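# Move the blue foam block into the tote by the door

## Task

Locate the blue foam block lying on the room's floor and place it inside the tote next to the door so that no part sticks out past the tote's rim; the block must rest there on its own rather than being held by the robot, and the robot must stay upright and untilted throughout.

## Robot and tools

Robot: a Hello Robot Stretch 4 with one arm. It has an omni-wheel base, a mast carrying a lift, a telescoping arm that reaches forward, a three-joint wrist (yaw, pitch, roll) and a two-finger gripper. It stands about 1.6 m tall, and the base rim lies within 0.23 m of the base origin. Cameras: head_camera, head_left_camera, head_right_camera (fisheye) and wrist_camera.

Frames: the base frame sits on the floor below the base centre, with x forward, y to the left and z up. hand_pose (link pinch, a point between the open fingertips) is reported in this frame; with all wrist joints at zero its axes line up with the base frame. Its printed position may be slightly wrong. The odometry frame is the base frame as it was when the scene began.

execute_actions(actions, cameras): actions is a list holding one action or nothing; an empty list only reports state and images. An action may contain base, joints or both, plus optional pace and contact_limits; alternatively it holds only end_of_arm. All motions in it begin together.
- base: exactly one key, each a relative offset from where the base last measured itself. translate_m: straight drive in metres, forward positive, -2 to 2. strafe_m: sideways in metres, left positive, -2 to 2. rotate_rad: spin in place in radians, counter-clockwise (left) positive, -3.2 to 3.2.
- joints: a single dictionary of absolute targets keyed by joint name. lift_m 0 to 1.2 m; arm_m 0 to 0.55 m (extension); wrist_yaw_rad -1.134 to 4.276 (0 points forward, positive turns left, 3.14 is folded back, beyond 3.4 the arm may obstruct); wrist_pitch_rad -1.117 to 4.259 (0 level, 1.57 pointing down); wrist_roll_rad -1.117 to 4.259 (0 keeps both fingers level, positive turns clockwise viewed from behind); gripper_m -0.038 to 0.141 m, the fingertip gap (negative presses the tips together). Tolerances for done: lift and arm ±0.004, yaw and roll ±0.02, pitch ±0.05, gripper ±0.004. Out-of-range joint targets are clipped and flagged; other bad values or unknown keys reject the whole call with no motion.
- pace: "slow", "default", "fast" or "max". Base speeds 0.1/0.3/0.4/0.6 m/s and turn rates 1/2/3/4 rad/s respectively, reduced when the lift is above 0.2 m (down to 0.3 m/s and 1 rad/s at 1.2 m).
- contact_limits: only arm_m, 0 (gentlest) to 0.75 (firmest), default 0.5; the arm halts on contact beyond this.
- end_of_arm: "enable_torque" re-powers wrist or gripper motors that shut off.
A single action runs at most 15 s. Anything you omit may keep driving toward its earlier target. cameras: list of names or "all"; omitted or null means all, [] means none.

wait(seconds): 0 to 10 s, no new command; returns state and images.
zoom_image(camera, region): enlarges part of that camera's most recent full image; region is [x0, y0, x1, y1] in pixels from the top-left, at most 504 by 504.
read_manual(section): returns the URDF licence text ("licences"); no motion.
finished_scene(scene): ends the current scene by its number; irreversible, and the result states success. The goal must already hold and remain stable.

Result lines: base_status and joint_status describe how each motion ended: done, off_target (stopped short, may still push), contact_stop_at_<key> (hit something; that part goes slack), limit_stop_at_<name> (robot-imposed limit; limit_stop_at_tilt means leaning over 6 degrees and lift, arm, wheels go slack; limit_stop_at_own_body means near self-collision), torque_fault (wrist motor limp until enable_torque), time_out. on_its_own reports uncommanded effects; there "held at" is a target, not a position. lidar_m: 12 horizontal ranges in metres, 30-degree sectors, first straight ahead then counter-clockwise (4th left, 7th behind, 10th right); "-" is nothing seen or closer than 0.25 m; it sees from about 0.15 m up and misses glass and thin legs. wrist_depth_mm: 7x7 grid of median depths, 100 to 2000 mm, includes the robot's own body. base_odometry: wheel-counted pose, heading -3.142 to 3.142, left positive; if turned_by_wheels and turned_by_imu differ by over ~0.1 rad, slipping or a collision occurred and heading is off by about their difference. base_tilt in degrees (forward, right positive) with a fixed bias up to ~1.5. motor_effort: percent of maximum, positive toward higher joint values, bracket shows peak; wheel motors positive means turning right. The pictures line lists images in order; camera calibration lines give intrinsics and base-to-camera transforms, with small errors.

Gripping: command gripper_m below the block's width; tighter squeezes harder and pulls the object inward slightly. Gripper reading and done do not prove a grasp; look for a clear change in gripper effort. If fingertips jam against a surface below, raise the lift. To unfold at the start, send lift_m 0.4 with wrist_yaw_rad 0 together.

Avoid: driving or turning with over 1 kg held and arm_m above 0.2, especially fast; strong sustained pushes with a high gripper; pressing the gripper into things during base or arm moves (torque faults); dropping or slamming the block; hard collisions. Tilted gripper (pitch below -0.2) combined with roll below -0.4 or above 4 risks self-collision stops. Release the block fully inside the tote before finishing.

Each tool is called after "Request:" by a JSON object that holds its "name" and its "arguments", one argument or row to a line.

## Session

Request:
{"name": "execute_actions", "arguments": {
  "actions": []
}}

Scene clock: 0.00 s.
base_odometry: x=+0.000 y=+0.000 heading=+0.000 (m, m, rad; odometry frame)
turned_by_wheels: +0.000 (rad since the last result)
turned_by_imu: +0.000 (rad since the last result)
base_tilt: forward=+0.1 right=+0.8 (deg)
lidar_m: 0.86 0.96 1.52 1.55 1.07 0.86 0.84 0.94 1.30 1.86 1.06 0.85
base_status: not commanded
joint_positions: lift_m=+0.219 arm_m=-0.001 wrist_yaw_rad=+3.230 wrist_pitch_rad=+0.021 wrist_roll_rad=+0.016 gripper_m=+0.057
joint_status: not commanded
motor_effort: lift_m=+18 arm_m=+0 wrist_yaw_rad=-1 wrist_pitch_rad=-7 wrist_roll_rad=+1 gripper_m=-2 wheel_0=-1 wheel_1=-1 wheel_2=+1 (%)
hand_pose: x=-0.1253 y=+0.0615 z=+0.3906 quat_wxyz=(-0.044, -0.011, +0.007, +0.999) (m; base frame)
wrist_depth_mm: - - 137 1025 960 891 842 / - - 136 991 931 891 854 / - 107 136 976 931 878 842 / - 125 139 976 946 891 842 / 205 1098 1025 991 931 878 820 / 215 1118 196 991 214 891 842 / 214 991 1042 150 917 854 820
pictures: head_camera, head_left_camera, head_right_camera, wrist_camera
Images, in order (width x height): head_camera 420x560, head_left_camera 420x672, head_right_camera 420x672, wrist_camera 616x392.

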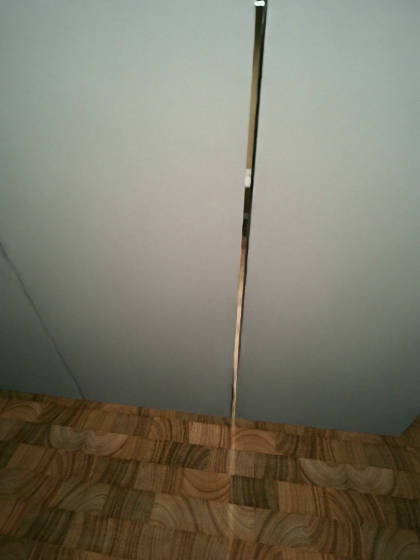

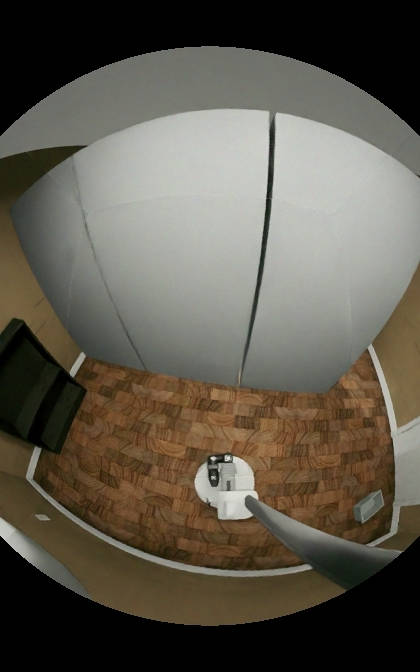

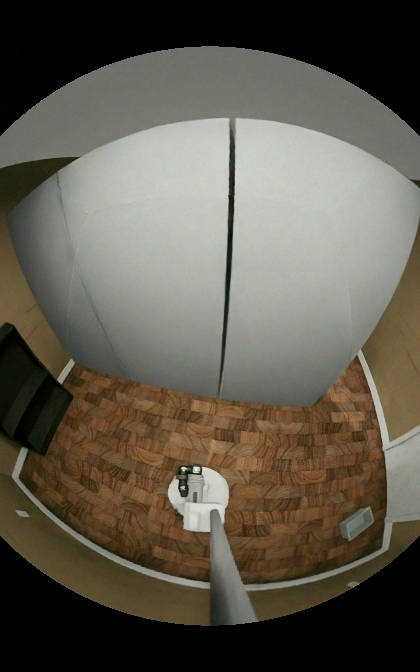

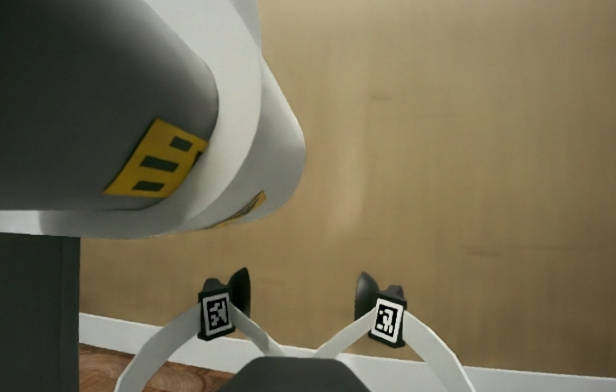

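Request:
{"name": "execute_actions", "arguments": {
  "actions": [
    {"base":{"rotate_rad":-0.12},"pace":"fast"}
  ],
  "cameras": []
}}

Request:
{"name": "execute_actions", "arguments": {
  "actions": [
    {"base":{"strafe_m":-1.25},"joints":{"lift_m":0.4,"wrist_yaw_rad":0},"pace":"max"}
  ]
}}

Scene clock: 2.90 s.
base_odometry: x=+0.000 y=+0.000 heading=-0.120 (m, m, rad; odometry frame)
turned_by_wheels: -0.120 (rad since the last result)
turned_by_imu: -0.120 (rad since the last result)
base_tilt: forward=+0.2 right=+0.9 (deg)
lidar_m: 0.85 0.92 1.29 1.55 1.16 0.87 0.84 0.90 1.28 1.36 1.19 0.90
base_status: done
joint_positions: lift_m=+0.219 arm_m=-0.001 wrist_yaw_rad=+3.230 wrist_pitch_rad=+0.021 wrist_roll_rad=+0.016 gripper_m=+0.057
joint_status: not commanded
motor_effort: lift_m=+18(18) arm_m=+0(0) wrist_yaw_rad=-1(0) wrist_pitch_rad=-8(7) wrist_roll_rad=+1(3) gripper_m=-2(1) wheel_0=+2(12) wheel_1=-1(6) wheel_2=+1(9) (%)
hand_pose: x=-0.1253 y=+0.0615 z=+0.3906 quat_wxyz=(-0.044, -0.011, +0.007, +0.999) (m; base frame)
wrist_depth_mm: - - 137 1008 976 946 904 / - - 135 991 976 931 904 / - 107 136 976 960 917 904 / - 125 139 960 946 917 891 / 205 1042 1025 976 946 917 904 / 215 1060 195 976 214 904 891 / 213 960 1008 150 931 917 878
pictures: none
No camera images: the call's "cameras" was empty. Leave "cameras" out to get every camera's image.

Scene clock: 6.33 s.
base_odometry: x=-0.149 y=-1.241 heading=-0.120 (m, m, rad; odometry frame)
turned_by_wheels: +0.000 (rad since the last result)
turned_by_imu: +0.003 (rad since the last result)
base_tilt: forward=+0.1 right=+0.9 (deg)
lidar_m: 1.10 0.86 1.20 2.80 1.22 0.93 0.37 0.52 0.60 0.59 0.63 0.94
base_status: done
joint_positions: lift_m=+0.400 arm_m=-0.001 wrist_yaw_rad=+0.000 wrist_pitch_rad=+0.021 wrist_roll_rad=+0.016 gripper_m=+0.057
joint_status: all done
motor_effort: lift_m=+19(27) arm_m=+0(0) wrist_yaw_rad=-1(7) wrist_pitch_rad=-7(7) wrist_roll_rad=+1(1) gripper_m=+0(5) wheel_0=-1(18) wheel_1=+2(14) wheel_2=+0(1) (%)
hand_pose: x=+0.4582 y=-0.0874 z=+0.5720 quat_wxyz=(+1.000, +0.008, +0.011, +0.000) (m; base frame)
wrist_depth_mm: 615 759 - - - 1430 931 / 609 778 - - - 1397 904 / 609 778 - - - 1366 904 / 597 788 - - - 1366 904 / 603 798 - - - 1366 891 / 597 798 195 - 214 1336 866 / 597 683 1464 149 1430 1205 878
pictures: head_camera, head_left_camera, head_right_camera, wrist_camera
camera_calibration (this result's frames):
wrist_camera: T_world_to_cam=[[0.0188346, -0.999383, 0.029636, -0.113797], [0.00525657, -0.0295419, -0.99955, 0.625977], [0.999809, 0.0189819, 0.00469692, -0.23663], [0, 0, 0, 1]] pos_world=[0.235438, -0.0907423, 0.630179]
Images, in order (width x height): head_camera 420x560, head_left_camera 420x672, head_right_camera 420x672, wrist_camera 616x392.

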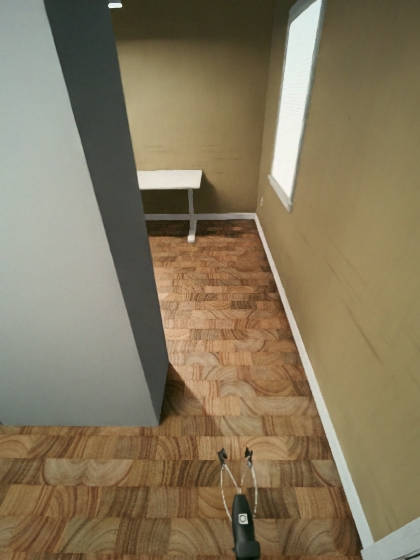

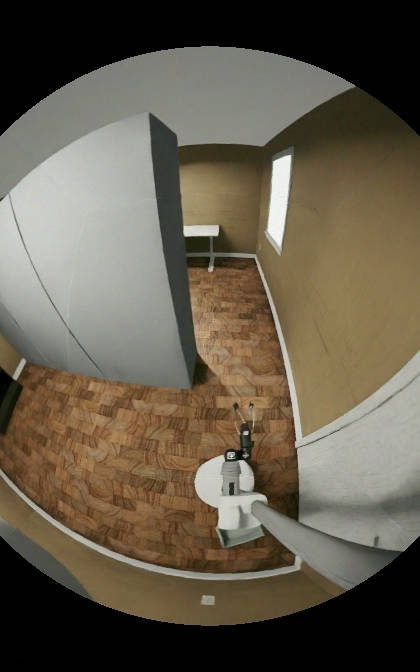

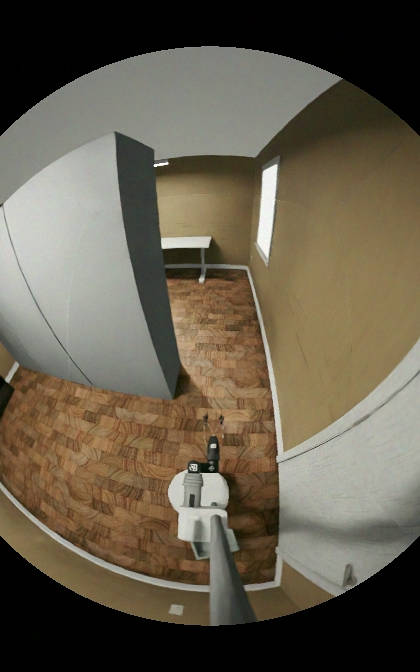

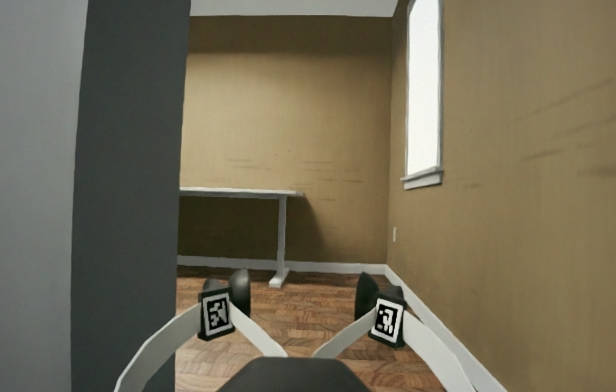

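Request:
{"name": "execute_actions", "arguments": {
  "actions": [
    {"base":{"rotate_rad":-0.17},"joints":{"wrist_pitch_rad":1.2,"gripper_m":0.13},"pace":"fast"}
  ],
  "cameras": []
}}

Request:
{"name": "execute_actions", "arguments": {
  "actions": [
    {"base":{"translate_m":1.65},"pace":"max"}
  ],
  "cameras": []
}}

Request:
{"name": "execute_actions", "arguments": {
  "actions": [
    {"base":{"rotate_rad":1.3},"pace":"fast"}
  ]
}}

Scene clock: 9.27 s.
base_odometry: x=-0.149 y=-1.241 heading=-0.289 (m, m, rad; odometry frame)
turned_by_wheels: -0.170 (rad since the last result)
turned_by_imu: -0.169 (rad since the last result)
base_tilt: forward=+0.0 right=+0.8 (deg)
lidar_m: 1.72 0.85 1.05 2.16 1.53 0.98 0.91 0.38 0.64 0.60 0.61 0.80
base_status: done
joint_positions: lift_m=+0.400 arm_m=-0.001 wrist_yaw_rad=+0.000 wrist_pitch_rad=+1.200 wrist_roll_rad=+0.016 gripper_m=+0.130
joint_status: all done
motor_effort: lift_m=+19(19) arm_m=+0(0) wrist_yaw_rad=+0(0) wrist_pitch_rad=-2(3) wrist_roll_rad=+4(2) gripper_m=+2(5) wheel_0=+4(9) wheel_1=+0(9) wheel_2=+2(11) (%)
hand_pose: x=+0.2742 y=-0.0874 z=+0.3092 quat_wxyz=(+0.825, +0.007, +0.565, -0.004) (m; base frame)
wrist_depth_mm: 707 732 732 723 732 741 676 / 676 683 676 683 691 691 676 / 634 634 634 640 634 640 627 / 585 591 591 591 597 603 597 / 554 549 564 564 559 559 564 / 525 213 525 521 521 525 525 / 496 496 496 146 500 496 500
pictures: none
No camera images: the call's "cameras" was empty. Leave "cameras" out to get every camera's image.

Scene clock: 13.80 s.
base_odometry: x=+1.432 y=-1.711 heading=-0.289 (m, m, rad; odometry frame)
turned_by_wheels: +0.001 (rad since the last result)
turned_by_imu: -0.007 (rad since the last result)
base_tilt: forward=+0.0 right=+0.9 (deg)
lidar_m: 1.00 1.45 1.82 2.54 0.64 0.66 1.96 0.72 0.46 0.39 0.42 0.55
base_status: done
joint_positions: lift_m=+0.400 arm_m=-0.001 wrist_yaw_rad=+0.000 wrist_pitch_rad=+1.201 wrist_roll_rad=+0.016 gripper_m=+0.130
joint_status: not commanded
motor_effort: lift_m=+19(19) arm_m=+0(0) wrist_yaw_rad=+0(0) wrist_pitch_rad=-4(4) wrist_roll_rad=+2(2) gripper_m=-1(1) wheel_0=+4(17) wheel_1=+1(8) wheel_2=+2(18) (%)
hand_pose: x=+0.2741 y=-0.0874 z=+0.3091 quat_wxyz=(+0.825, +0.006, +0.565, -0.004) (m; base frame)
wrist_depth_mm: 723 723 732 732 723 559 407 / 683 683 676 676 676 574 424 / 627 627 634 640 640 564 430 / 591 597 591 597 597 580 439 / 549 559 559 559 559 549 445 / 525 213 525 525 521 517 439 / 496 496 496 146 496 496 436
pictures: none
No camera images: the call's "cameras" was empty. Leave "cameras" out to get every camera's image.

Scene clock: 15.40 s.
base_odometry: x=+1.432 y=-1.711 heading=+1.010 (m, m, rad; odometry frame)
turned_by_wheels: +1.299 (rad since the last result)
turned_by_imu: +1.288 (rad since the last result)
base_tilt: forward=+0.2 right=+0.9 (deg)
lidar_m: 2.55 1.00 0.66 0.87 1.12 0.54 0.41 0.40 0.46 0.64 1.44 1.53
base_status: done
joint_positions: lift_m=+0.400 arm_m=-0.001 wrist_yaw_rad=+0.000 wrist_pitch_rad=+1.201 wrist_roll_rad=+0.016 gripper_m=+0.130
joint_status: not commanded
motor_effort: lift_m=+19(19) arm_m=+0(0) wrist_yaw_rad=-1(1) wrist_pitch_rad=-5(3) wrist_roll_rad=+2(0) gripper_m=+1(1) wheel_0=-5(13) wheel_1=-3(6) wheel_2=-3(12) (%)
hand_pose: x=+0.2741 y=-0.0874 z=+0.3091 quat_wxyz=(+0.825, +0.006, +0.565, -0.004) (m; base frame)
wrist_depth_mm: 732 723 723 732 732 741 750 / 676 676 676 676 683 683 699 / 627 627 634 627 634 640 640 / 597 591 585 603 597 597 597 / 554 554 564 564 559 559 564 / 521 213 521 530 521 521 525 / 492 496 496 146 500 500 496
pictures: head_camera, head_left_camera, head_right_camera, wrist_camera
camera_calibration (this result's frames):
wrist_camera: T_world_to_cam=[[0.0345021, -0.999386, -0.00602428, -0.0958411], [-0.922, -0.0295033, -0.386065, 0.428735], [0.38565, 0.0188744, -0.922452, 0.403622], [0, 0, 0, 1]] pos_world=[0.242943, -0.0907514, 0.537264]
Images, in order (width x height): head_camera 420x560, head_left_camera 420x672, head_right_camera 420x672, wrist_camera 616x392.

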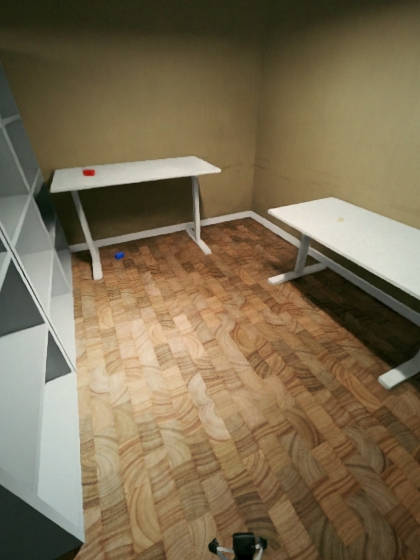

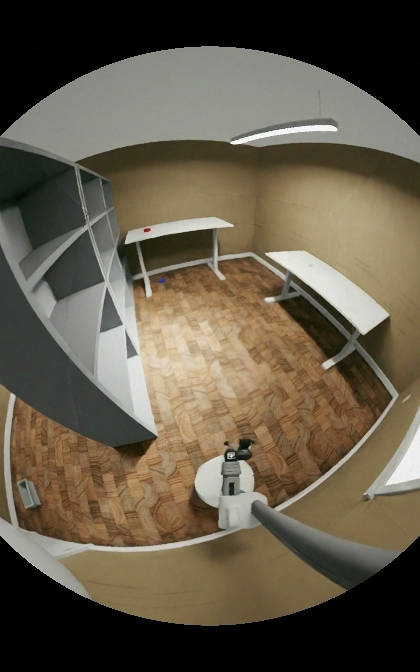

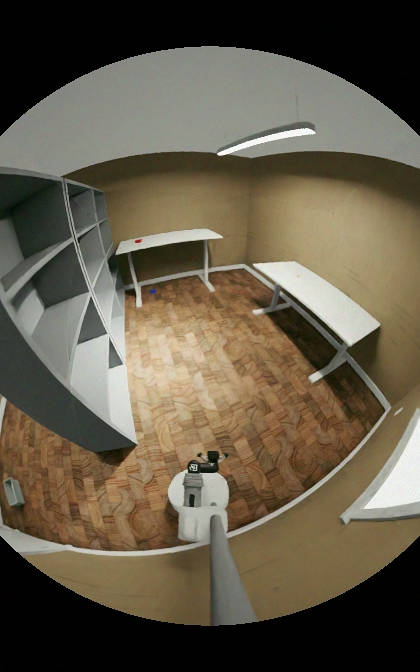

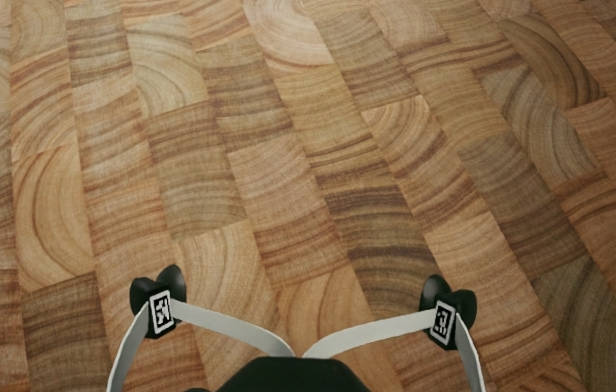

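Request:
{"name": "execute_actions", "arguments": {
  "actions": [
    {"base":{"rotate_rad":0.34},"joints":{"lift_m":0.2,"wrist_pitch_rad":0.8},"pace":"fast"}
  ],
  "cameras": []
}}

Request:
{"name": "execute_actions", "arguments": {
  "actions": [
    {"base":{"translate_m":2.0},"joints":{"arm_m":0.3},"pace":"max"}
  ],
  "cameras": ["head_camera","wrist_camera"]
}}

Scene clock: 18.47 s.
base_odometry: x=+1.432 y=-1.711 heading=+1.350 (m, m, rad; odometry frame)
turned_by_wheels: +0.340 (rad since the last result)
turned_by_imu: +0.336 (rad since the last result)
base_tilt: forward=+0.1 right=+0.9 (deg)
lidar_m: 1.83 0.65 0.74 1.91 0.61 0.42 0.39 0.42 0.56 1.31 1.46 1.91
base_status: done
joint_positions: lift_m=+0.200 arm_m=-0.001 wrist_yaw_rad=+0.000 wrist_pitch_rad=+0.802 wrist_roll_rad=+0.016 gripper_m=+0.130
joint_status: all done
motor_effort: lift_m=+15(18) arm_m=+0(0) wrist_yaw_rad=-1(1) wrist_pitch_rad=-6(14) wrist_roll_rad=+1(1) gripper_m=+0(2) wheel_0=-4(18) wheel_1=+1(9) wheel_2=-1(12) (%)
hand_pose: x=+0.3704 y=-0.0874 z=+0.1712 quat_wxyz=(+0.921, +0.007, +0.390, -0.003) (m; base frame)
wrist_depth_mm: 809 976 976 976 1008 1042 1042 / 707 778 768 778 788 820 831 / 627 634 634 654 654 654 661 / 535 535 539 539 549 554 554 / 466 466 473 473 477 477 480 / 404 212 407 418 413 410 424 / 362 364 370 146 373 373 377
pictures: none
No camera images: the call's "cameras" was empty. Leave "cameras" out to get every camera's image.

Scene clock: 23.30 s.
base_odometry: x=+1.870 y=+0.240 heading=+1.350 (m, m, rad; odometry frame)
turned_by_wheels: +0.000 (rad since the last result)
turned_by_imu: -0.009 (rad since the last result)
base_tilt: forward=+0.2 right=+0.9 (deg)
lidar_m: 0.53 0.56 0.50 0.46 0.47 0.64 2.42 2.06 1.39 1.32 0.82 0.55
base_status: done
joint_positions: lift_m=+0.200 arm_m=+0.299 wrist_yaw_rad=+0.000 wrist_pitch_rad=+0.802 wrist_roll_rad=+0.016 gripper_m=+0.130
joint_status: all done
motor_effort: lift_m=+15(15) arm_m=+6(8) wrist_yaw_rad=-1(0) wrist_pitch_rad=-5(6) wrist_roll_rad=+1(0) gripper_m=+1(4) wheel_0=+3(15) wheel_1=+0(7) wheel_2=+1(17) (%)
hand_pose: x=+0.6704 y=-0.0874 z=+0.1712 quat_wxyz=(+0.921, +0.007, +0.390, -0.003) (m; base frame)
wrist_depth_mm: 750 759 759 768 778 778 768 / 768 741 778 778 788 820 820 / 488 615 640 640 647 654 668 / 473 530 512 539 544 549 554 / 442 462 469 469 469 477 480 / 402 214 402 413 404 407 418 / 364 364 366 146 370 368 373
pictures: head_camera, wrist_camera
camera_calibration (this result's frames):
wrist_camera: T_world_to_cam=[[0.0343078, -0.99938, 0.00787736, -0.112564], [-0.699418, -0.0296391, -0.714098, 0.647819], [0.713889, 0.0189896, -0.700002, -0.134626], [0, 0, 0, 1]] pos_world=[0.553066, -0.0907368, 0.369254]
Images, in order (width x height): head_camera 420x560, wrist_camera 616x392.

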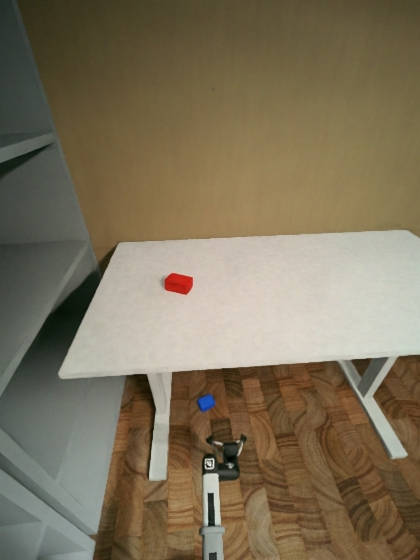

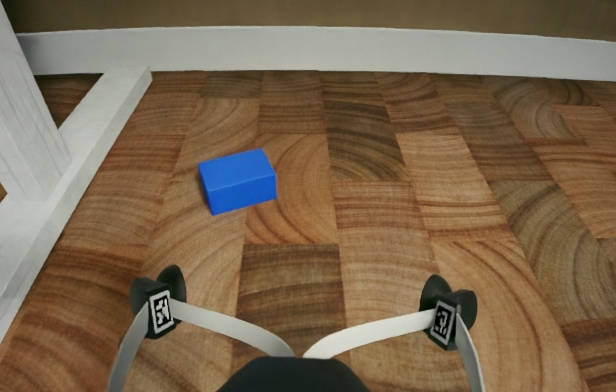

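Request:
{"name": "execute_actions", "arguments": {
  "actions": [
    {"base":{"translate_m":0.1},"joints":{"arm_m":0.44,"wrist_yaw_rad":0.43,"lift_m":0.13,"gripper_m":0.141},"pace":"fast"}
  ],
  "cameras": ["head_camera","wrist_camera"]
}}

Scene clock: 26.57 s.
base_odometry: x=+1.891 y=+0.338 heading=+1.351 (m, m, rad; odometry frame)
turned_by_wheels: +0.000 (rad since the last result)
turned_by_imu: -0.001 (rad since the last result)
base_tilt: forward=+0.1 right=+0.8 (deg)
lidar_m: 0.42 0.44 0.51 0.47 0.48 0.67 1.60 2.01 1.39 1.32 0.67 0.45
base_status: done
joint_positions: lift_m=+0.130 arm_m=+0.439 wrist_yaw_rad=+0.430 wrist_pitch_rad=+0.802 wrist_roll_rad=+0.016 gripper_m=+0.141
joint_status: all done
motor_effort: lift_m=+15(12) arm_m=+6(8) wrist_yaw_rad=-1(6) wrist_pitch_rad=-5(6) wrist_roll_rad=+1(1) gripper_m=+1(1) wheel_0=+3(8) wheel_1=+0(5) wheel_2=+1(14) (%)
hand_pose: x=+0.8286 y=+0.0042 z=+0.1012 quat_wxyz=(+0.900, -0.076, +0.383, +0.193) (m; base frame)
wrist_depth_mm: 615 647 603 549 504 462 427 / 569 621 569 580 530 488 459 / 477 455 488 517 521 508 492 / 322 404 436 442 439 449 449 / 330 370 379 382 382 382 382 / 320 213 319 286 330 322 338 / 294 294 298 149 298 298 306
pictures: head_camera, wrist_camera
camera_calibration (this result's frames):
wrist_camera: T_world_to_cam=[[0.447641, -0.894179, 0.00787622, -0.368857], [-0.623468, -0.318409, -0.714075, 0.649491], [0.641019, 0.314739, -0.700025, -0.239103], [0, 0, 0, 1]] pos_world=[0.723322, -0.0477658, 0.299313]
Images, in order (width x height): head_camera 420x560, wrist_camera 616x392.

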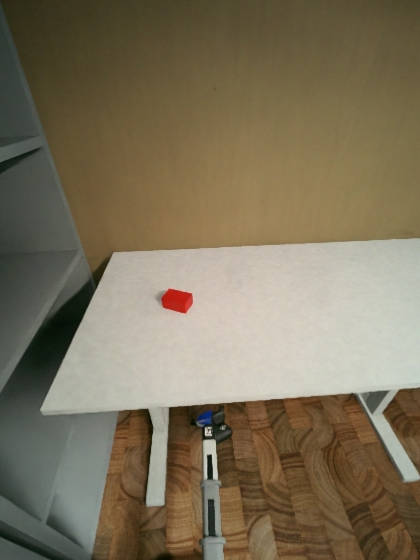

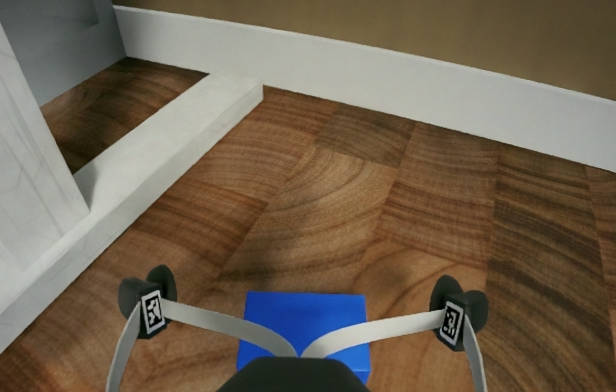

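Request:
{"name": "execute_actions", "arguments": {
  "actions": [
    {"joints":{"lift_m":0.055}}
  ],
  "cameras": ["wrist_camera"]
}}

Request:
{"name": "execute_actions", "arguments": {
  "actions": [
    {"joints":{"gripper_m":0.045}}
  ],
  "cameras": ["wrist_camera"]
}}

Request:
{"name": "execute_actions", "arguments": {
  "actions": [
    {"joints":{"lift_m":0.2},"pace":"fast"}
  ],
  "cameras": ["wrist_camera"]
}}

Scene clock: 29.33 s.
base_odometry: x=+1.891 y=+0.338 heading=+1.351 (m, m, rad; odometry frame)
turned_by_wheels: +0.000 (rad since the last result)
turned_by_imu: -0.001 (rad since the last result)
base_tilt: forward=+0.1 right=+0.8 (deg)
lidar_m: 0.43 0.44 0.50 0.47 0.49 0.66 1.59 2.01 1.37 1.32 0.65 0.46
base_status: not commanded
joint_positions: lift_m=+0.055 arm_m=+0.439 wrist_yaw_rad=+0.430 wrist_pitch_rad=+0.802 wrist_roll_rad=+0.016 gripper_m=+0.141
joint_status: all done
motor_effort: lift_m=+14(15) arm_m=+6(6) wrist_yaw_rad=-1(1) wrist_pitch_rad=-5(5) wrist_roll_rad=+0(2) gripper_m=+0(0) wheel_0=+3(3) wheel_1=+0(0) wheel_2=+2(2) (%)
hand_pose: x=+0.8286 y=+0.0042 z=+0.0263 quat_wxyz=(+0.900, -0.076, +0.383, +0.193) (m; base frame)
wrist_depth_mm: 549 585 512 539 492 449 421 / 473 397 452 473 477 469 452 / 310 357 384 389 394 399 402 / 304 327 329 329 332 334 336 / 279 282 277 229 281 289 289 / 247 213 206 207 208 241 253 / 221 223 224 149 225 225 227
pictures: wrist_camera
camera_calibration (this result's frames):
wrist_camera: T_world_to_cam=[[0.447641, -0.894179, 0.00787617, -0.368268], [-0.623468, -0.318409, -0.714075, 0.59595], [0.641018, 0.314739, -0.700025, -0.291593], [0, 0, 0, 1]] pos_world=[0.723324, -0.0477658, 0.224331]
Images, in order (width x height): wrist_camera 616x392.

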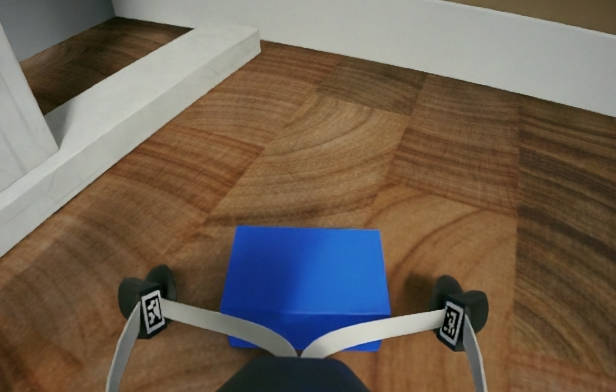

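Scene clock: 31.30 s.
base_odometry: x=+1.891 y=+0.338 heading=+1.351 (m, m, rad; odometry frame)
turned_by_wheels: +0.000 (rad since the last result)
turned_by_imu: -0.001 (rad since the last result)
base_tilt: forward=+0.2 right=+0.8 (deg)
lidar_m: 0.43 0.45 0.49 0.47 0.47 0.65 1.63 2.01 1.39 1.31 0.67 0.47
base_status: not commanded
joint_positions: lift_m=+0.055 arm_m=+0.439 wrist_yaw_rad=+0.430 wrist_pitch_rad=+0.802 wrist_roll_rad=+0.016 gripper_m=+0.045
joint_status: all done
motor_effort: lift_m=+14(15) arm_m=+6(6) wrist_yaw_rad=+0(1) wrist_pitch_rad=-5(6) wrist_roll_rad=+1(2) gripper_m=-16(14) wheel_0=+3(3) wheel_1=+0(0) wheel_2=+2(2) (%)
hand_pose: x=+0.8286 y=+0.0042 z=+0.0262 quat_wxyz=(+0.900, -0.076, +0.383, +0.193) (m; base frame)
wrist_depth_mm: 554 597 512 535 492 452 418 / 473 397 449 469 477 473 449 / 310 355 387 387 389 397 399 / 304 325 327 327 329 332 336 / 278 283 268 217 279 290 290 / 245 247 192 194 193 253 253 / 220 216 219 203 211 220 227
pictures: wrist_camera
camera_calibration (this result's frames):
wrist_camera: T_world_to_cam=[[0.447642, -0.894178, 0.00787551, -0.368268], [-0.623484, -0.318416, -0.714058, 0.595956], [0.641003, 0.314732, -0.700042, -0.29158], [0, 0, 0, 1]] pos_world=[0.723324, -0.0477659, 0.224329]
Images, in order (width x height): wrist_camera 616x392.

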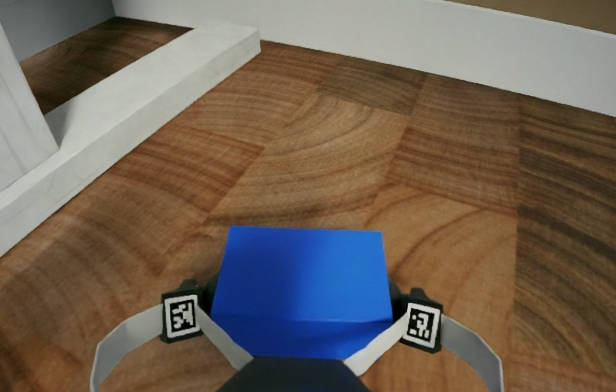

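Scene clock: 32.67 s.
base_odometry: x=+1.891 y=+0.338 heading=+1.351 (m, m, rad; odometry frame)
turned_by_wheels: +0.000 (rad since the last result)
turned_by_imu: +0.000 (rad since the last result)
base_tilt: forward=+0.1 right=+0.9 (deg)
lidar_m: 0.41 0.45 0.51 0.46 0.49 0.67 1.61 2.01 1.36 1.30 0.66 0.45
base_status: not commanded
joint_positions: lift_m=+0.200 arm_m=+0.439 wrist_yaw_rad=+0.430 wrist_pitch_rad=+0.802 wrist_roll_rad=+0.016 gripper_m=+0.045
joint_status: all done
motor_effort: lift_m=+22(22) arm_m=+6(6) wrist_yaw_rad=-1(1) wrist_pitch_rad=-7(6) wrist_roll_rad=-2(1) gripper_m=-17(14) wheel_0=+3(3) wheel_1=+0(0) wheel_2=+1(1) (%)
hand_pose: x=+0.8286 y=+0.0042 z=+0.1706 quat_wxyz=(+0.900, -0.076, +0.383, +0.193) (m; base frame)
wrist_depth_mm: 691 668 615 554 508 459 430 / 627 723 668 597 544 500 466 / 585 634 597 627 591 544 500 / 324 500 521 535 544 544 535 / 338 430 439 217 462 473 473 / 357 387 191 193 192 418 415 / 351 355 359 202 282 359 373
pictures: wrist_camera
camera_calibration (this result's frames):
wrist_camera: T_world_to_cam=[[0.447643, -0.894178, 0.00786728, -0.369404], [-0.623639, -0.318487, -0.713891, 0.699093], [0.640851, 0.314662, -0.700213, -0.190345], [0, 0, 0, 1]] pos_world=[0.723325, -0.0477668, 0.368701]
Images, in order (width x height): wrist_camera 616x392.

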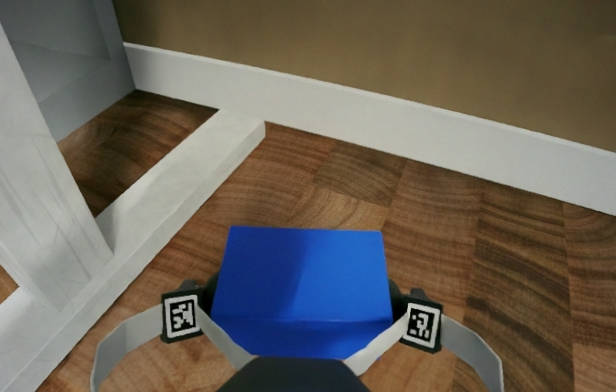

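Request:
{"name": "execute_actions", "arguments": {
  "actions": [
    {"base":{"translate_m":-2.0},"joints":{"arm_m":0.0,"wrist_yaw_rad":0,"lift_m":0.36,"wrist_pitch_rad":1.1},"pace":"max"}
  ],
  "cameras": []
}}

Request:
{"name": "execute_actions", "arguments": {
  "actions": [
    {"base":{"rotate_rad":1.72}}
  ],
  "cameras": ["head_camera","head_left_camera"]
}}

Scene clock: 38.53 s.
base_odometry: x=+1.454 y=-1.614 heading=+1.350 (m, m, rad; odometry frame)
turned_by_wheels: +0.000 (rad since the last result)
turned_by_imu: +0.006 (rad since the last result)
base_tilt: forward=+0.1 right=+0.8 (deg)
lidar_m: 1.83 0.58 0.58 1.98 0.80 0.55 0.51 0.54 0.68 1.40 1.44 1.93
base_status: done
joint_positions: lift_m=+0.360 arm_m=+0.001 wrist_yaw_rad=+0.000 wrist_pitch_rad=+1.101 wrist_roll_rad=+0.016 gripper_m=+0.045
joint_status: all done
motor_effort: lift_m=+20(25) arm_m=-7(7) wrist_yaw_rad=-1(4) wrist_pitch_rad=-4(4) wrist_roll_rad=+0(0) gripper_m=-14(16) wheel_0=-1(13) wheel_1=-1(11) wheel_2=-3(18) (%)
hand_pose: x=+0.3025 y=-0.0874 z=+0.2807 quat_wxyz=(+0.852, +0.007, +0.523, -0.004) (m; base frame)
wrist_depth_mm: 723 768 768 759 788 778 788 / 691 699 699 699 707 707 715 / 640 634 634 640 647 634 654 / 580 585 580 591 585 585 591 / 539 539 517 217 535 544 549 / 500 500 191 194 192 504 508 / 462 459 459 203 332 466 473
pictures: none
No camera images: the call's "cameras" was empty. Leave "cameras" out to get every camera's image.

Scene clock: 40.67 s.
base_odometry: x=+1.454 y=-1.614 heading=+3.070 (m, m, rad; odometry frame)
turned_by_wheels: +1.719 (rad since the last result)
turned_by_imu: +1.705 (rad since the last result)
base_tilt: forward=+0.1 right=+0.9 (deg)
lidar_m: 1.44 0.67 0.52 0.50 0.55 0.79 1.44 1.50 2.45 1.06 0.58 0.68
base_status: done
joint_positions: lift_m=+0.360 arm_m=+0.001 wrist_yaw_rad=+0.000 wrist_pitch_rad=+1.101 wrist_roll_rad=+0.016 gripper_m=+0.045
joint_status: not commanded
motor_effort: lift_m=+20(20) arm_m=-7(7) wrist_yaw_rad=-1(1) wrist_pitch_rad=-5(5) wrist_roll_rad=+1(3) gripper_m=-15(15) wheel_0=-3(13) wheel_1=-2(7) wheel_2=-4(12) (%)
hand_pose: x=+0.3026 y=-0.0874 z=+0.2808 quat_wxyz=(+0.852, +0.007, +0.523, -0.004) (m; base frame)
wrist_depth_mm: 723 778 768 788 778 788 809 / 691 691 699 691 707 723 683 / 634 634 640 640 647 647 634 / 580 580 580 585 591 591 585 / 535 539 521 216 530 544 544 / 496 496 191 195 192 500 508 / 466 462 459 203 330 466 477
pictures: head_camera, head_left_camera
Images, in order (width x height): head_camera 420x560, head_left_camera 420x672.

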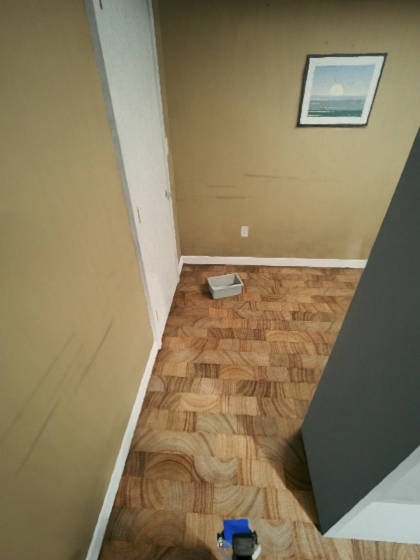

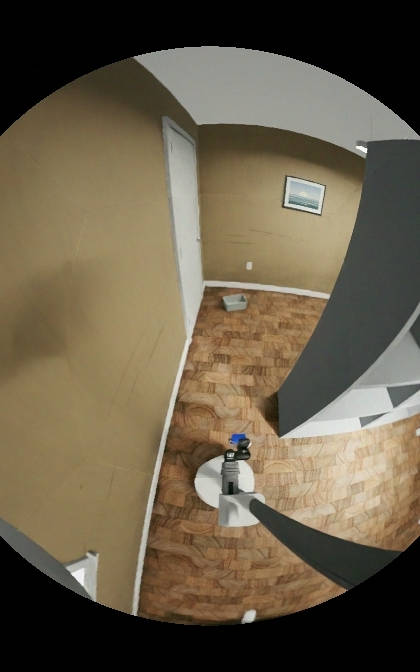

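Request:
{"name": "execute_actions", "arguments": {
  "actions": [
    {"base":{"rotate_rad":-0.07},"pace":"fast"}
  ],
  "cameras": []
}}

Request:
{"name": "execute_actions", "arguments": {
  "actions": [
    {"base":{"translate_m":1.4},"joints":{"arm_m":0.25,"wrist_yaw_rad":0.3},"pace":"max"}
  ],
  "cameras": ["head_camera","wrist_camera"]
}}

Scene clock: 42.57 s.
base_odometry: x=+1.454 y=-1.614 heading=+3.000 (m, m, rad; odometry frame)
turned_by_wheels: -0.069 (rad since the last result)
turned_by_imu: -0.069 (rad since the last result)
base_tilt: forward=+0.1 right=+0.8 (deg)
lidar_m: 1.70 0.74 0.53 0.50 0.55 0.72 1.43 1.49 2.13 1.31 0.57 0.65
base_status: done
joint_positions: lift_m=+0.360 arm_m=+0.001 wrist_yaw_rad=+0.000 wrist_pitch_rad=+1.101 wrist_roll_rad=+0.016 gripper_m=+0.045
joint_status: not commanded
motor_effort: lift_m=+20(20) arm_m=-7(7) wrist_yaw_rad=-1(1) wrist_pitch_rad=-4(5) wrist_roll_rad=+0(1) gripper_m=-18(15) wheel_0=+6(5) wheel_1=+1(5) wheel_2=+2(7) (%)
hand_pose: x=+0.3026 y=-0.0874 z=+0.2808 quat_wxyz=(+0.852, +0.007, +0.523, -0.004) (m; base frame)
wrist_depth_mm: 759 768 759 778 778 778 591 / 691 691 691 699 707 699 585 / 634 640 634 640 647 640 569 / 580 580 585 580 585 591 569 / 535 544 521 218 539 549 539 / 500 500 191 194 193 504 500 / 462 459 462 202 334 469 477
pictures: none
No camera images: the call's "cameras" was empty. Leave "cameras" out to get every camera's image.

Scene clock: 46.60 s.
base_odometry: x=+0.068 y=-1.417 heading=+3.001 (m, m, rad; odometry frame)
turned_by_wheels: +0.000 (rad since the last result)
turned_by_imu: -0.007 (rad since the last result)
base_tilt: forward=+0.1 right=+0.8 (deg)
lidar_m: 0.59 0.63 0.45 0.42 0.49 0.69 2.21 0.76 0.83 2.51 1.57 0.61
base_status: done
joint_positions: lift_m=+0.360 arm_m=+0.249 wrist_yaw_rad=+0.300 wrist_pitch_rad=+1.101 wrist_roll_rad=+0.016 gripper_m=+0.045
joint_status: all done
motor_effort: lift_m=+20(20) arm_m=+6(8) wrist_yaw_rad=-1(6) wrist_pitch_rad=-5(6) wrist_roll_rad=+1(2) gripper_m=-13(19) wheel_0=+2(11) wheel_1=+0(12) wheel_2=+2(17) (%)
hand_pose: x=+0.5703 y=-0.0449 z=+0.2808 quat_wxyz=(+0.843, -0.072, +0.518, +0.123) (m; base frame)
wrist_depth_mm: 517 683 759 750 715 654 609 / 549 676 699 699 699 691 668 / 591 634 640 634 640 647 647 / 580 585 500 496 496 580 591 / 535 539 402 216 521 525 544 / 492 500 191 195 193 466 500 / 462 459 462 203 283 459 473
pictures: head_camera, wrist_camera
camera_calibration (this result's frames):
wrist_camera: T_world_to_cam=[[0.328825, -0.944388, -0.00256274, -0.230114], [-0.831064, -0.288076, -0.475756, 0.653844], [0.44856, 0.15857, -0.879573, 0.220776], [0, 0, 0, 1]] pos_world=[0.520022, -0.0639691, 0.50467]
Images, in order (width x height): head_camera 420x560, wrist_camera 616x392.

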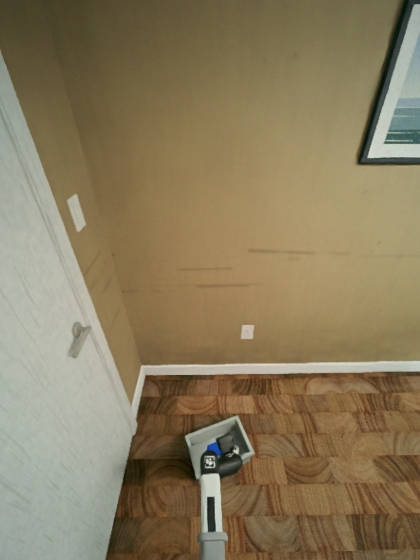

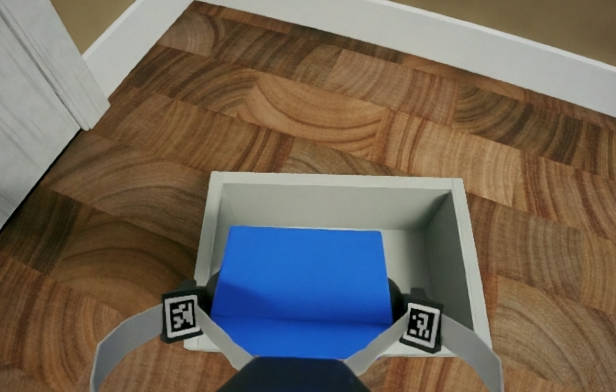

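Request:
{"name": "execute_actions", "arguments": {
  "actions": [
    {"joints":{"arm_m":0.375,"wrist_pitch_rad":1.2,"lift_m":0.31},"pace":"fast"}
  ],
  "cameras": []
}}

Request:
{"name": "execute_actions", "arguments": {
  "actions": [
    {"joints":{"lift_m":0.17}}
  ],
  "cameras": ["head_camera","wrist_camera"]
}}

Scene clock: 50.07 s.
base_odometry: x=+0.068 y=-1.417 heading=+3.001 (m, m, rad; odometry frame)
turned_by_wheels: +0.000 (rad since the last result)
turned_by_imu: -0.001 (rad since the last result)
base_tilt: forward=+0.2 right=+0.8 (deg)
lidar_m: 0.55 0.62 0.47 0.42 0.49 0.71 2.22 0.76 0.83 2.54 1.59 0.65
base_status: not commanded
joint_positions: lift_m=+0.310 arm_m=+0.374 wrist_yaw_rad=+0.300 wrist_pitch_rad=+1.201 wrist_roll_rad=+0.016 gripper_m=+0.045
joint_status: all done
motor_effort: lift_m=+15(18) arm_m=+6(6) wrist_yaw_rad=-1(0) wrist_pitch_rad=-5(2) wrist_roll_rad=+1(0) gripper_m=-14(12) wheel_0=+2(2) wheel_1=+0(0) wheel_2=+2(2) (%)
hand_pose: x=+0.6702 y=-0.0527 z=+0.2195 quat_wxyz=(+0.816, -0.078, +0.560, +0.119) (m; base frame)
wrist_depth_mm: 539 603 603 609 597 559 517 / 554 564 554 564 564 569 564 / 525 525 530 521 525 530 530 / 492 492 492 496 496 496 500 / 459 452 370 216 359 459 469 / 436 327 192 194 193 427 439 / 413 301 404 204 290 315 413
pictures: none
No camera images: the call's "cameras" was empty. Leave "cameras" out to get every camera's image.

Scene clock: 51.70 s.
base_odometry: x=+0.068 y=-1.417 heading=+3.001 (m, m, rad; odometry frame)
turned_by_wheels: +0.000 (rad since the last result)
turned_by_imu: +0.000 (rad since the last result)
base_tilt: forward=+0.1 right=+0.9 (deg)
lidar_m: 0.57 0.62 0.45 0.40 0.49 0.70 2.21 0.74 0.84 2.55 1.58 0.65
base_status: not commanded
joint_positions: lift_m=+0.170 arm_m=+0.374 wrist_yaw_rad=+0.300 wrist_pitch_rad=+1.201 wrist_roll_rad=+0.016 gripper_m=+0.045
joint_status: all done
motor_effort: lift_m=+15(15) arm_m=+6(6) wrist_yaw_rad=-1(1) wrist_pitch_rad=-5(4) wrist_roll_rad=+1(0) gripper_m=-15(12) wheel_0=+2(2) wheel_1=+0(0) wheel_2=+2(2) (%)
hand_pose: x=+0.6702 y=-0.0527 z=+0.0795 quat_wxyz=(+0.816, -0.078, +0.560, +0.119) (m; base frame)
wrist_depth_mm: 418 413 413 418 418 421 421 / 392 389 384 389 389 392 397 / 351 232 231 229 225 226 362 / 214 277 296 289 286 263 213 / 204 298 307 216 314 279 201 / 204 260 192 194 193 257 200 / 203 276 278 203 240 220 -
pictures: head_camera, wrist_camera
camera_calibration (this result's frames):
wrist_camera: T_world_to_cam=[[0.32841, -0.944516, -0.00603071, -0.270253], [-0.872132, -0.300778, -0.3859, 0.658569], [0.362675, 0.131993, -0.922521, 0.0597672], [0, 0, 0, 1]] pos_world=[0.641437, -0.0650643, 0.307649]
Images, in order (width x height): head_camera 420x560, wrist_camera 616x392.

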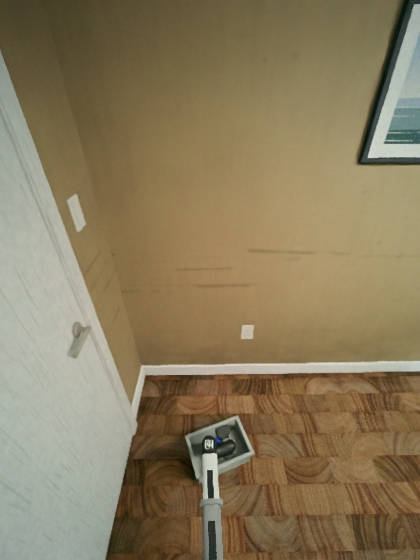

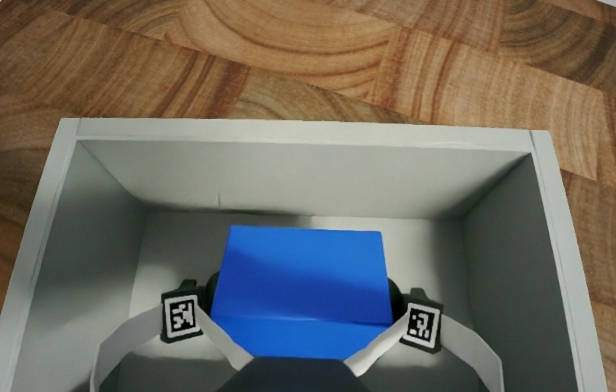

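Request:
{"name": "execute_actions", "arguments": {
  "actions": [
    {"joints":{"lift_m":0.128,"wrist_pitch_rad":1.12}}
  ],
  "cameras": []
}}

Request:
{"name": "execute_actions", "arguments": {
  "actions": [
    {"joints":{"gripper_m":0.108}}
  ],
  "cameras": ["wrist_camera"]
}}

Request:
{"name": "execute_actions", "arguments": {
  "actions": [
    {"joints":{"lift_m":0.3},"pace":"fast"}
  ],
  "cameras": ["head_camera","wrist_camera"]
}}

Scene clock: 53.73 s.
base_odometry: x=+0.068 y=-1.417 heading=+3.001 (m, m, rad; odometry frame)
turned_by_wheels: +0.000 (rad since the last result)
turned_by_imu: -0.001 (rad since the last result)
base_tilt: forward=+0.1 right=+0.8 (deg)
lidar_m: 0.57 0.63 0.45 0.41 0.48 0.70 2.20 0.72 0.85 2.52 1.58 0.64
base_status: not commanded
joint_positions: lift_m=+0.128 arm_m=+0.374 wrist_yaw_rad=+0.300 wrist_pitch_rad=+1.122 wrist_roll_rad=+0.016 gripper_m=+0.045
joint_status: all done
motor_effort: lift_m=+15(16) arm_m=+7(6) wrist_yaw_rad=-1(0) wrist_pitch_rad=-6(8) wrist_roll_rad=+2(1) gripper_m=-18(14) wheel_0=+2(2) wheel_1=+0(1) wheel_2=+2(2) (%)
hand_pose: x=+0.6902 y=-0.0465 z=+0.0466 quat_wxyz=(+0.838, -0.073, +0.527, +0.122) (m; base frame)
wrist_depth_mm: 402 402 399 402 404 404 415 / 370 368 366 370 370 373 375 / 192 195 196 196 195 195 196 / 203 244 243 239 236 233 203 / 205 278 276 216 282 279 202 / 205 255 192 194 192 256 200 / 204 243 245 203 225 220 -
pictures: none
No camera images: the call's "cameras" was empty. Leave "cameras" out to get every camera's image.

Scene clock: 55.23 s.
base_odometry: x=+0.068 y=-1.417 heading=+3.001 (m, m, rad; odometry frame)
turned_by_wheels: +0.000 (rad since the last result)
turned_by_imu: +0.000 (rad since the last result)
base_tilt: forward=+0.1 right=+0.9 (deg)
lidar_m: 0.56 0.61 0.46 0.42 0.48 0.69 2.24 0.73 0.80 2.53 1.58 0.64
base_status: not commanded
joint_positions: lift_m=+0.128 arm_m=+0.374 wrist_yaw_rad=+0.300 wrist_pitch_rad=+1.122 wrist_roll_rad=+0.016 gripper_m=+0.108
joint_status: all done
motor_effort: lift_m=+14(14) arm_m=+6(7) wrist_yaw_rad=-1(1) wrist_pitch_rad=-5(6) wrist_roll_rad=+1(0) gripper_m=-1(17) wheel_0=+2(2) wheel_1=+0(0) wheel_2=+2(2) (%)
hand_pose: x=+0.6902 y=-0.0465 z=+0.0467 quat_wxyz=(+0.838, -0.073, +0.527, +0.122) (m; base frame)
wrist_depth_mm: 407 399 404 404 407 410 410 / 368 368 368 366 370 375 375 / 192 195 196 196 195 195 196 / 204 244 242 239 236 232 204 / 205 279 286 287 283 279 202 / 204 257 220 222 219 257 200 / 203 245 246 150 247 235 -
pictures: wrist_camera
camera_calibration (this result's frames):
wrist_camera: T_world_to_cam=[[0.328725, -0.94442, -0.00327119, -0.271525], [-0.840119, -0.290835, -0.457838, 0.646985], [0.43144, 0.153251, -0.88903, -0.0266881], [0, 0, 0, 1]] pos_world=[0.644316, -0.0641783, 0.2716]
Images, in order (width x height): wrist_camera 616x392.

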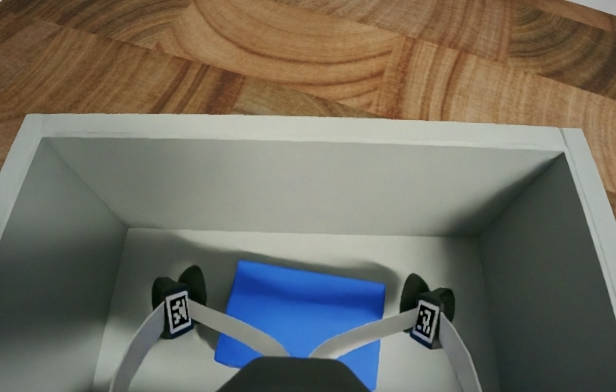

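Scene clock: 56.70 s.
base_odometry: x=+0.068 y=-1.417 heading=+3.001 (m, m, rad; odometry frame)
turned_by_wheels: +0.000 (rad since the last result)
turned_by_imu: +0.000 (rad since the last result)
base_tilt: forward=+0.0 right=+0.9 (deg)
lidar_m: 0.54 0.61 0.46 0.41 0.47 0.70 2.23 0.73 0.83 2.52 1.59 0.64
base_status: not commanded
joint_positions: lift_m=+0.300 arm_m=+0.374 wrist_yaw_rad=+0.300 wrist_pitch_rad=+1.121 wrist_roll_rad=+0.016 gripper_m=+0.108
joint_status: all done
motor_effort: lift_m=+22(24) arm_m=+6(6) wrist_yaw_rad=-1(1) wrist_pitch_rad=-5(5) wrist_roll_rad=+1(1) gripper_m=+1(2) wheel_0=+2(2) wheel_1=+0(0) wheel_2=+2(2) (%)
hand_pose: x=+0.6903 y=-0.0465 z=+0.2181 quat_wxyz=(+0.838, -0.073, +0.527, +0.122) (m; base frame)
wrist_depth_mm: 535 640 647 640 591 535 496 / 564 609 597 609 609 585 554 / 535 549 544 544 554 559 564 / 504 504 508 504 508 508 512 / 469 462 359 384 377 473 473 / 439 327 421 430 219 424 442 / 407 353 404 150 407 375 415
pictures: head_camera, wrist_camera
camera_calibration (this result's frames):
wrist_camera: T_world_to_cam=[[0.328725, -0.94442, -0.00326343, -0.27097], [-0.840021, -0.290804, -0.458037, 0.725502], [0.43163, 0.15331, -0.888927, 0.125535], [0, 0, 0, 1]] pos_world=[0.644327, -0.0641761, 0.443013]
Images, in order (width x height): head_camera 420x560, wrist_camera 616x392.

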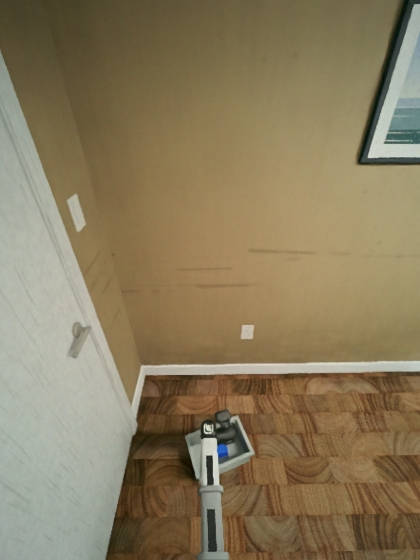

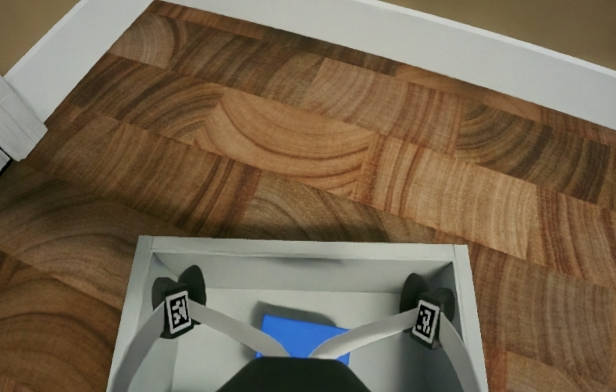

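Request:
{"name": "finished_scene", "arguments": {
  "scene": 1
}}

The scene is finished: the task was done.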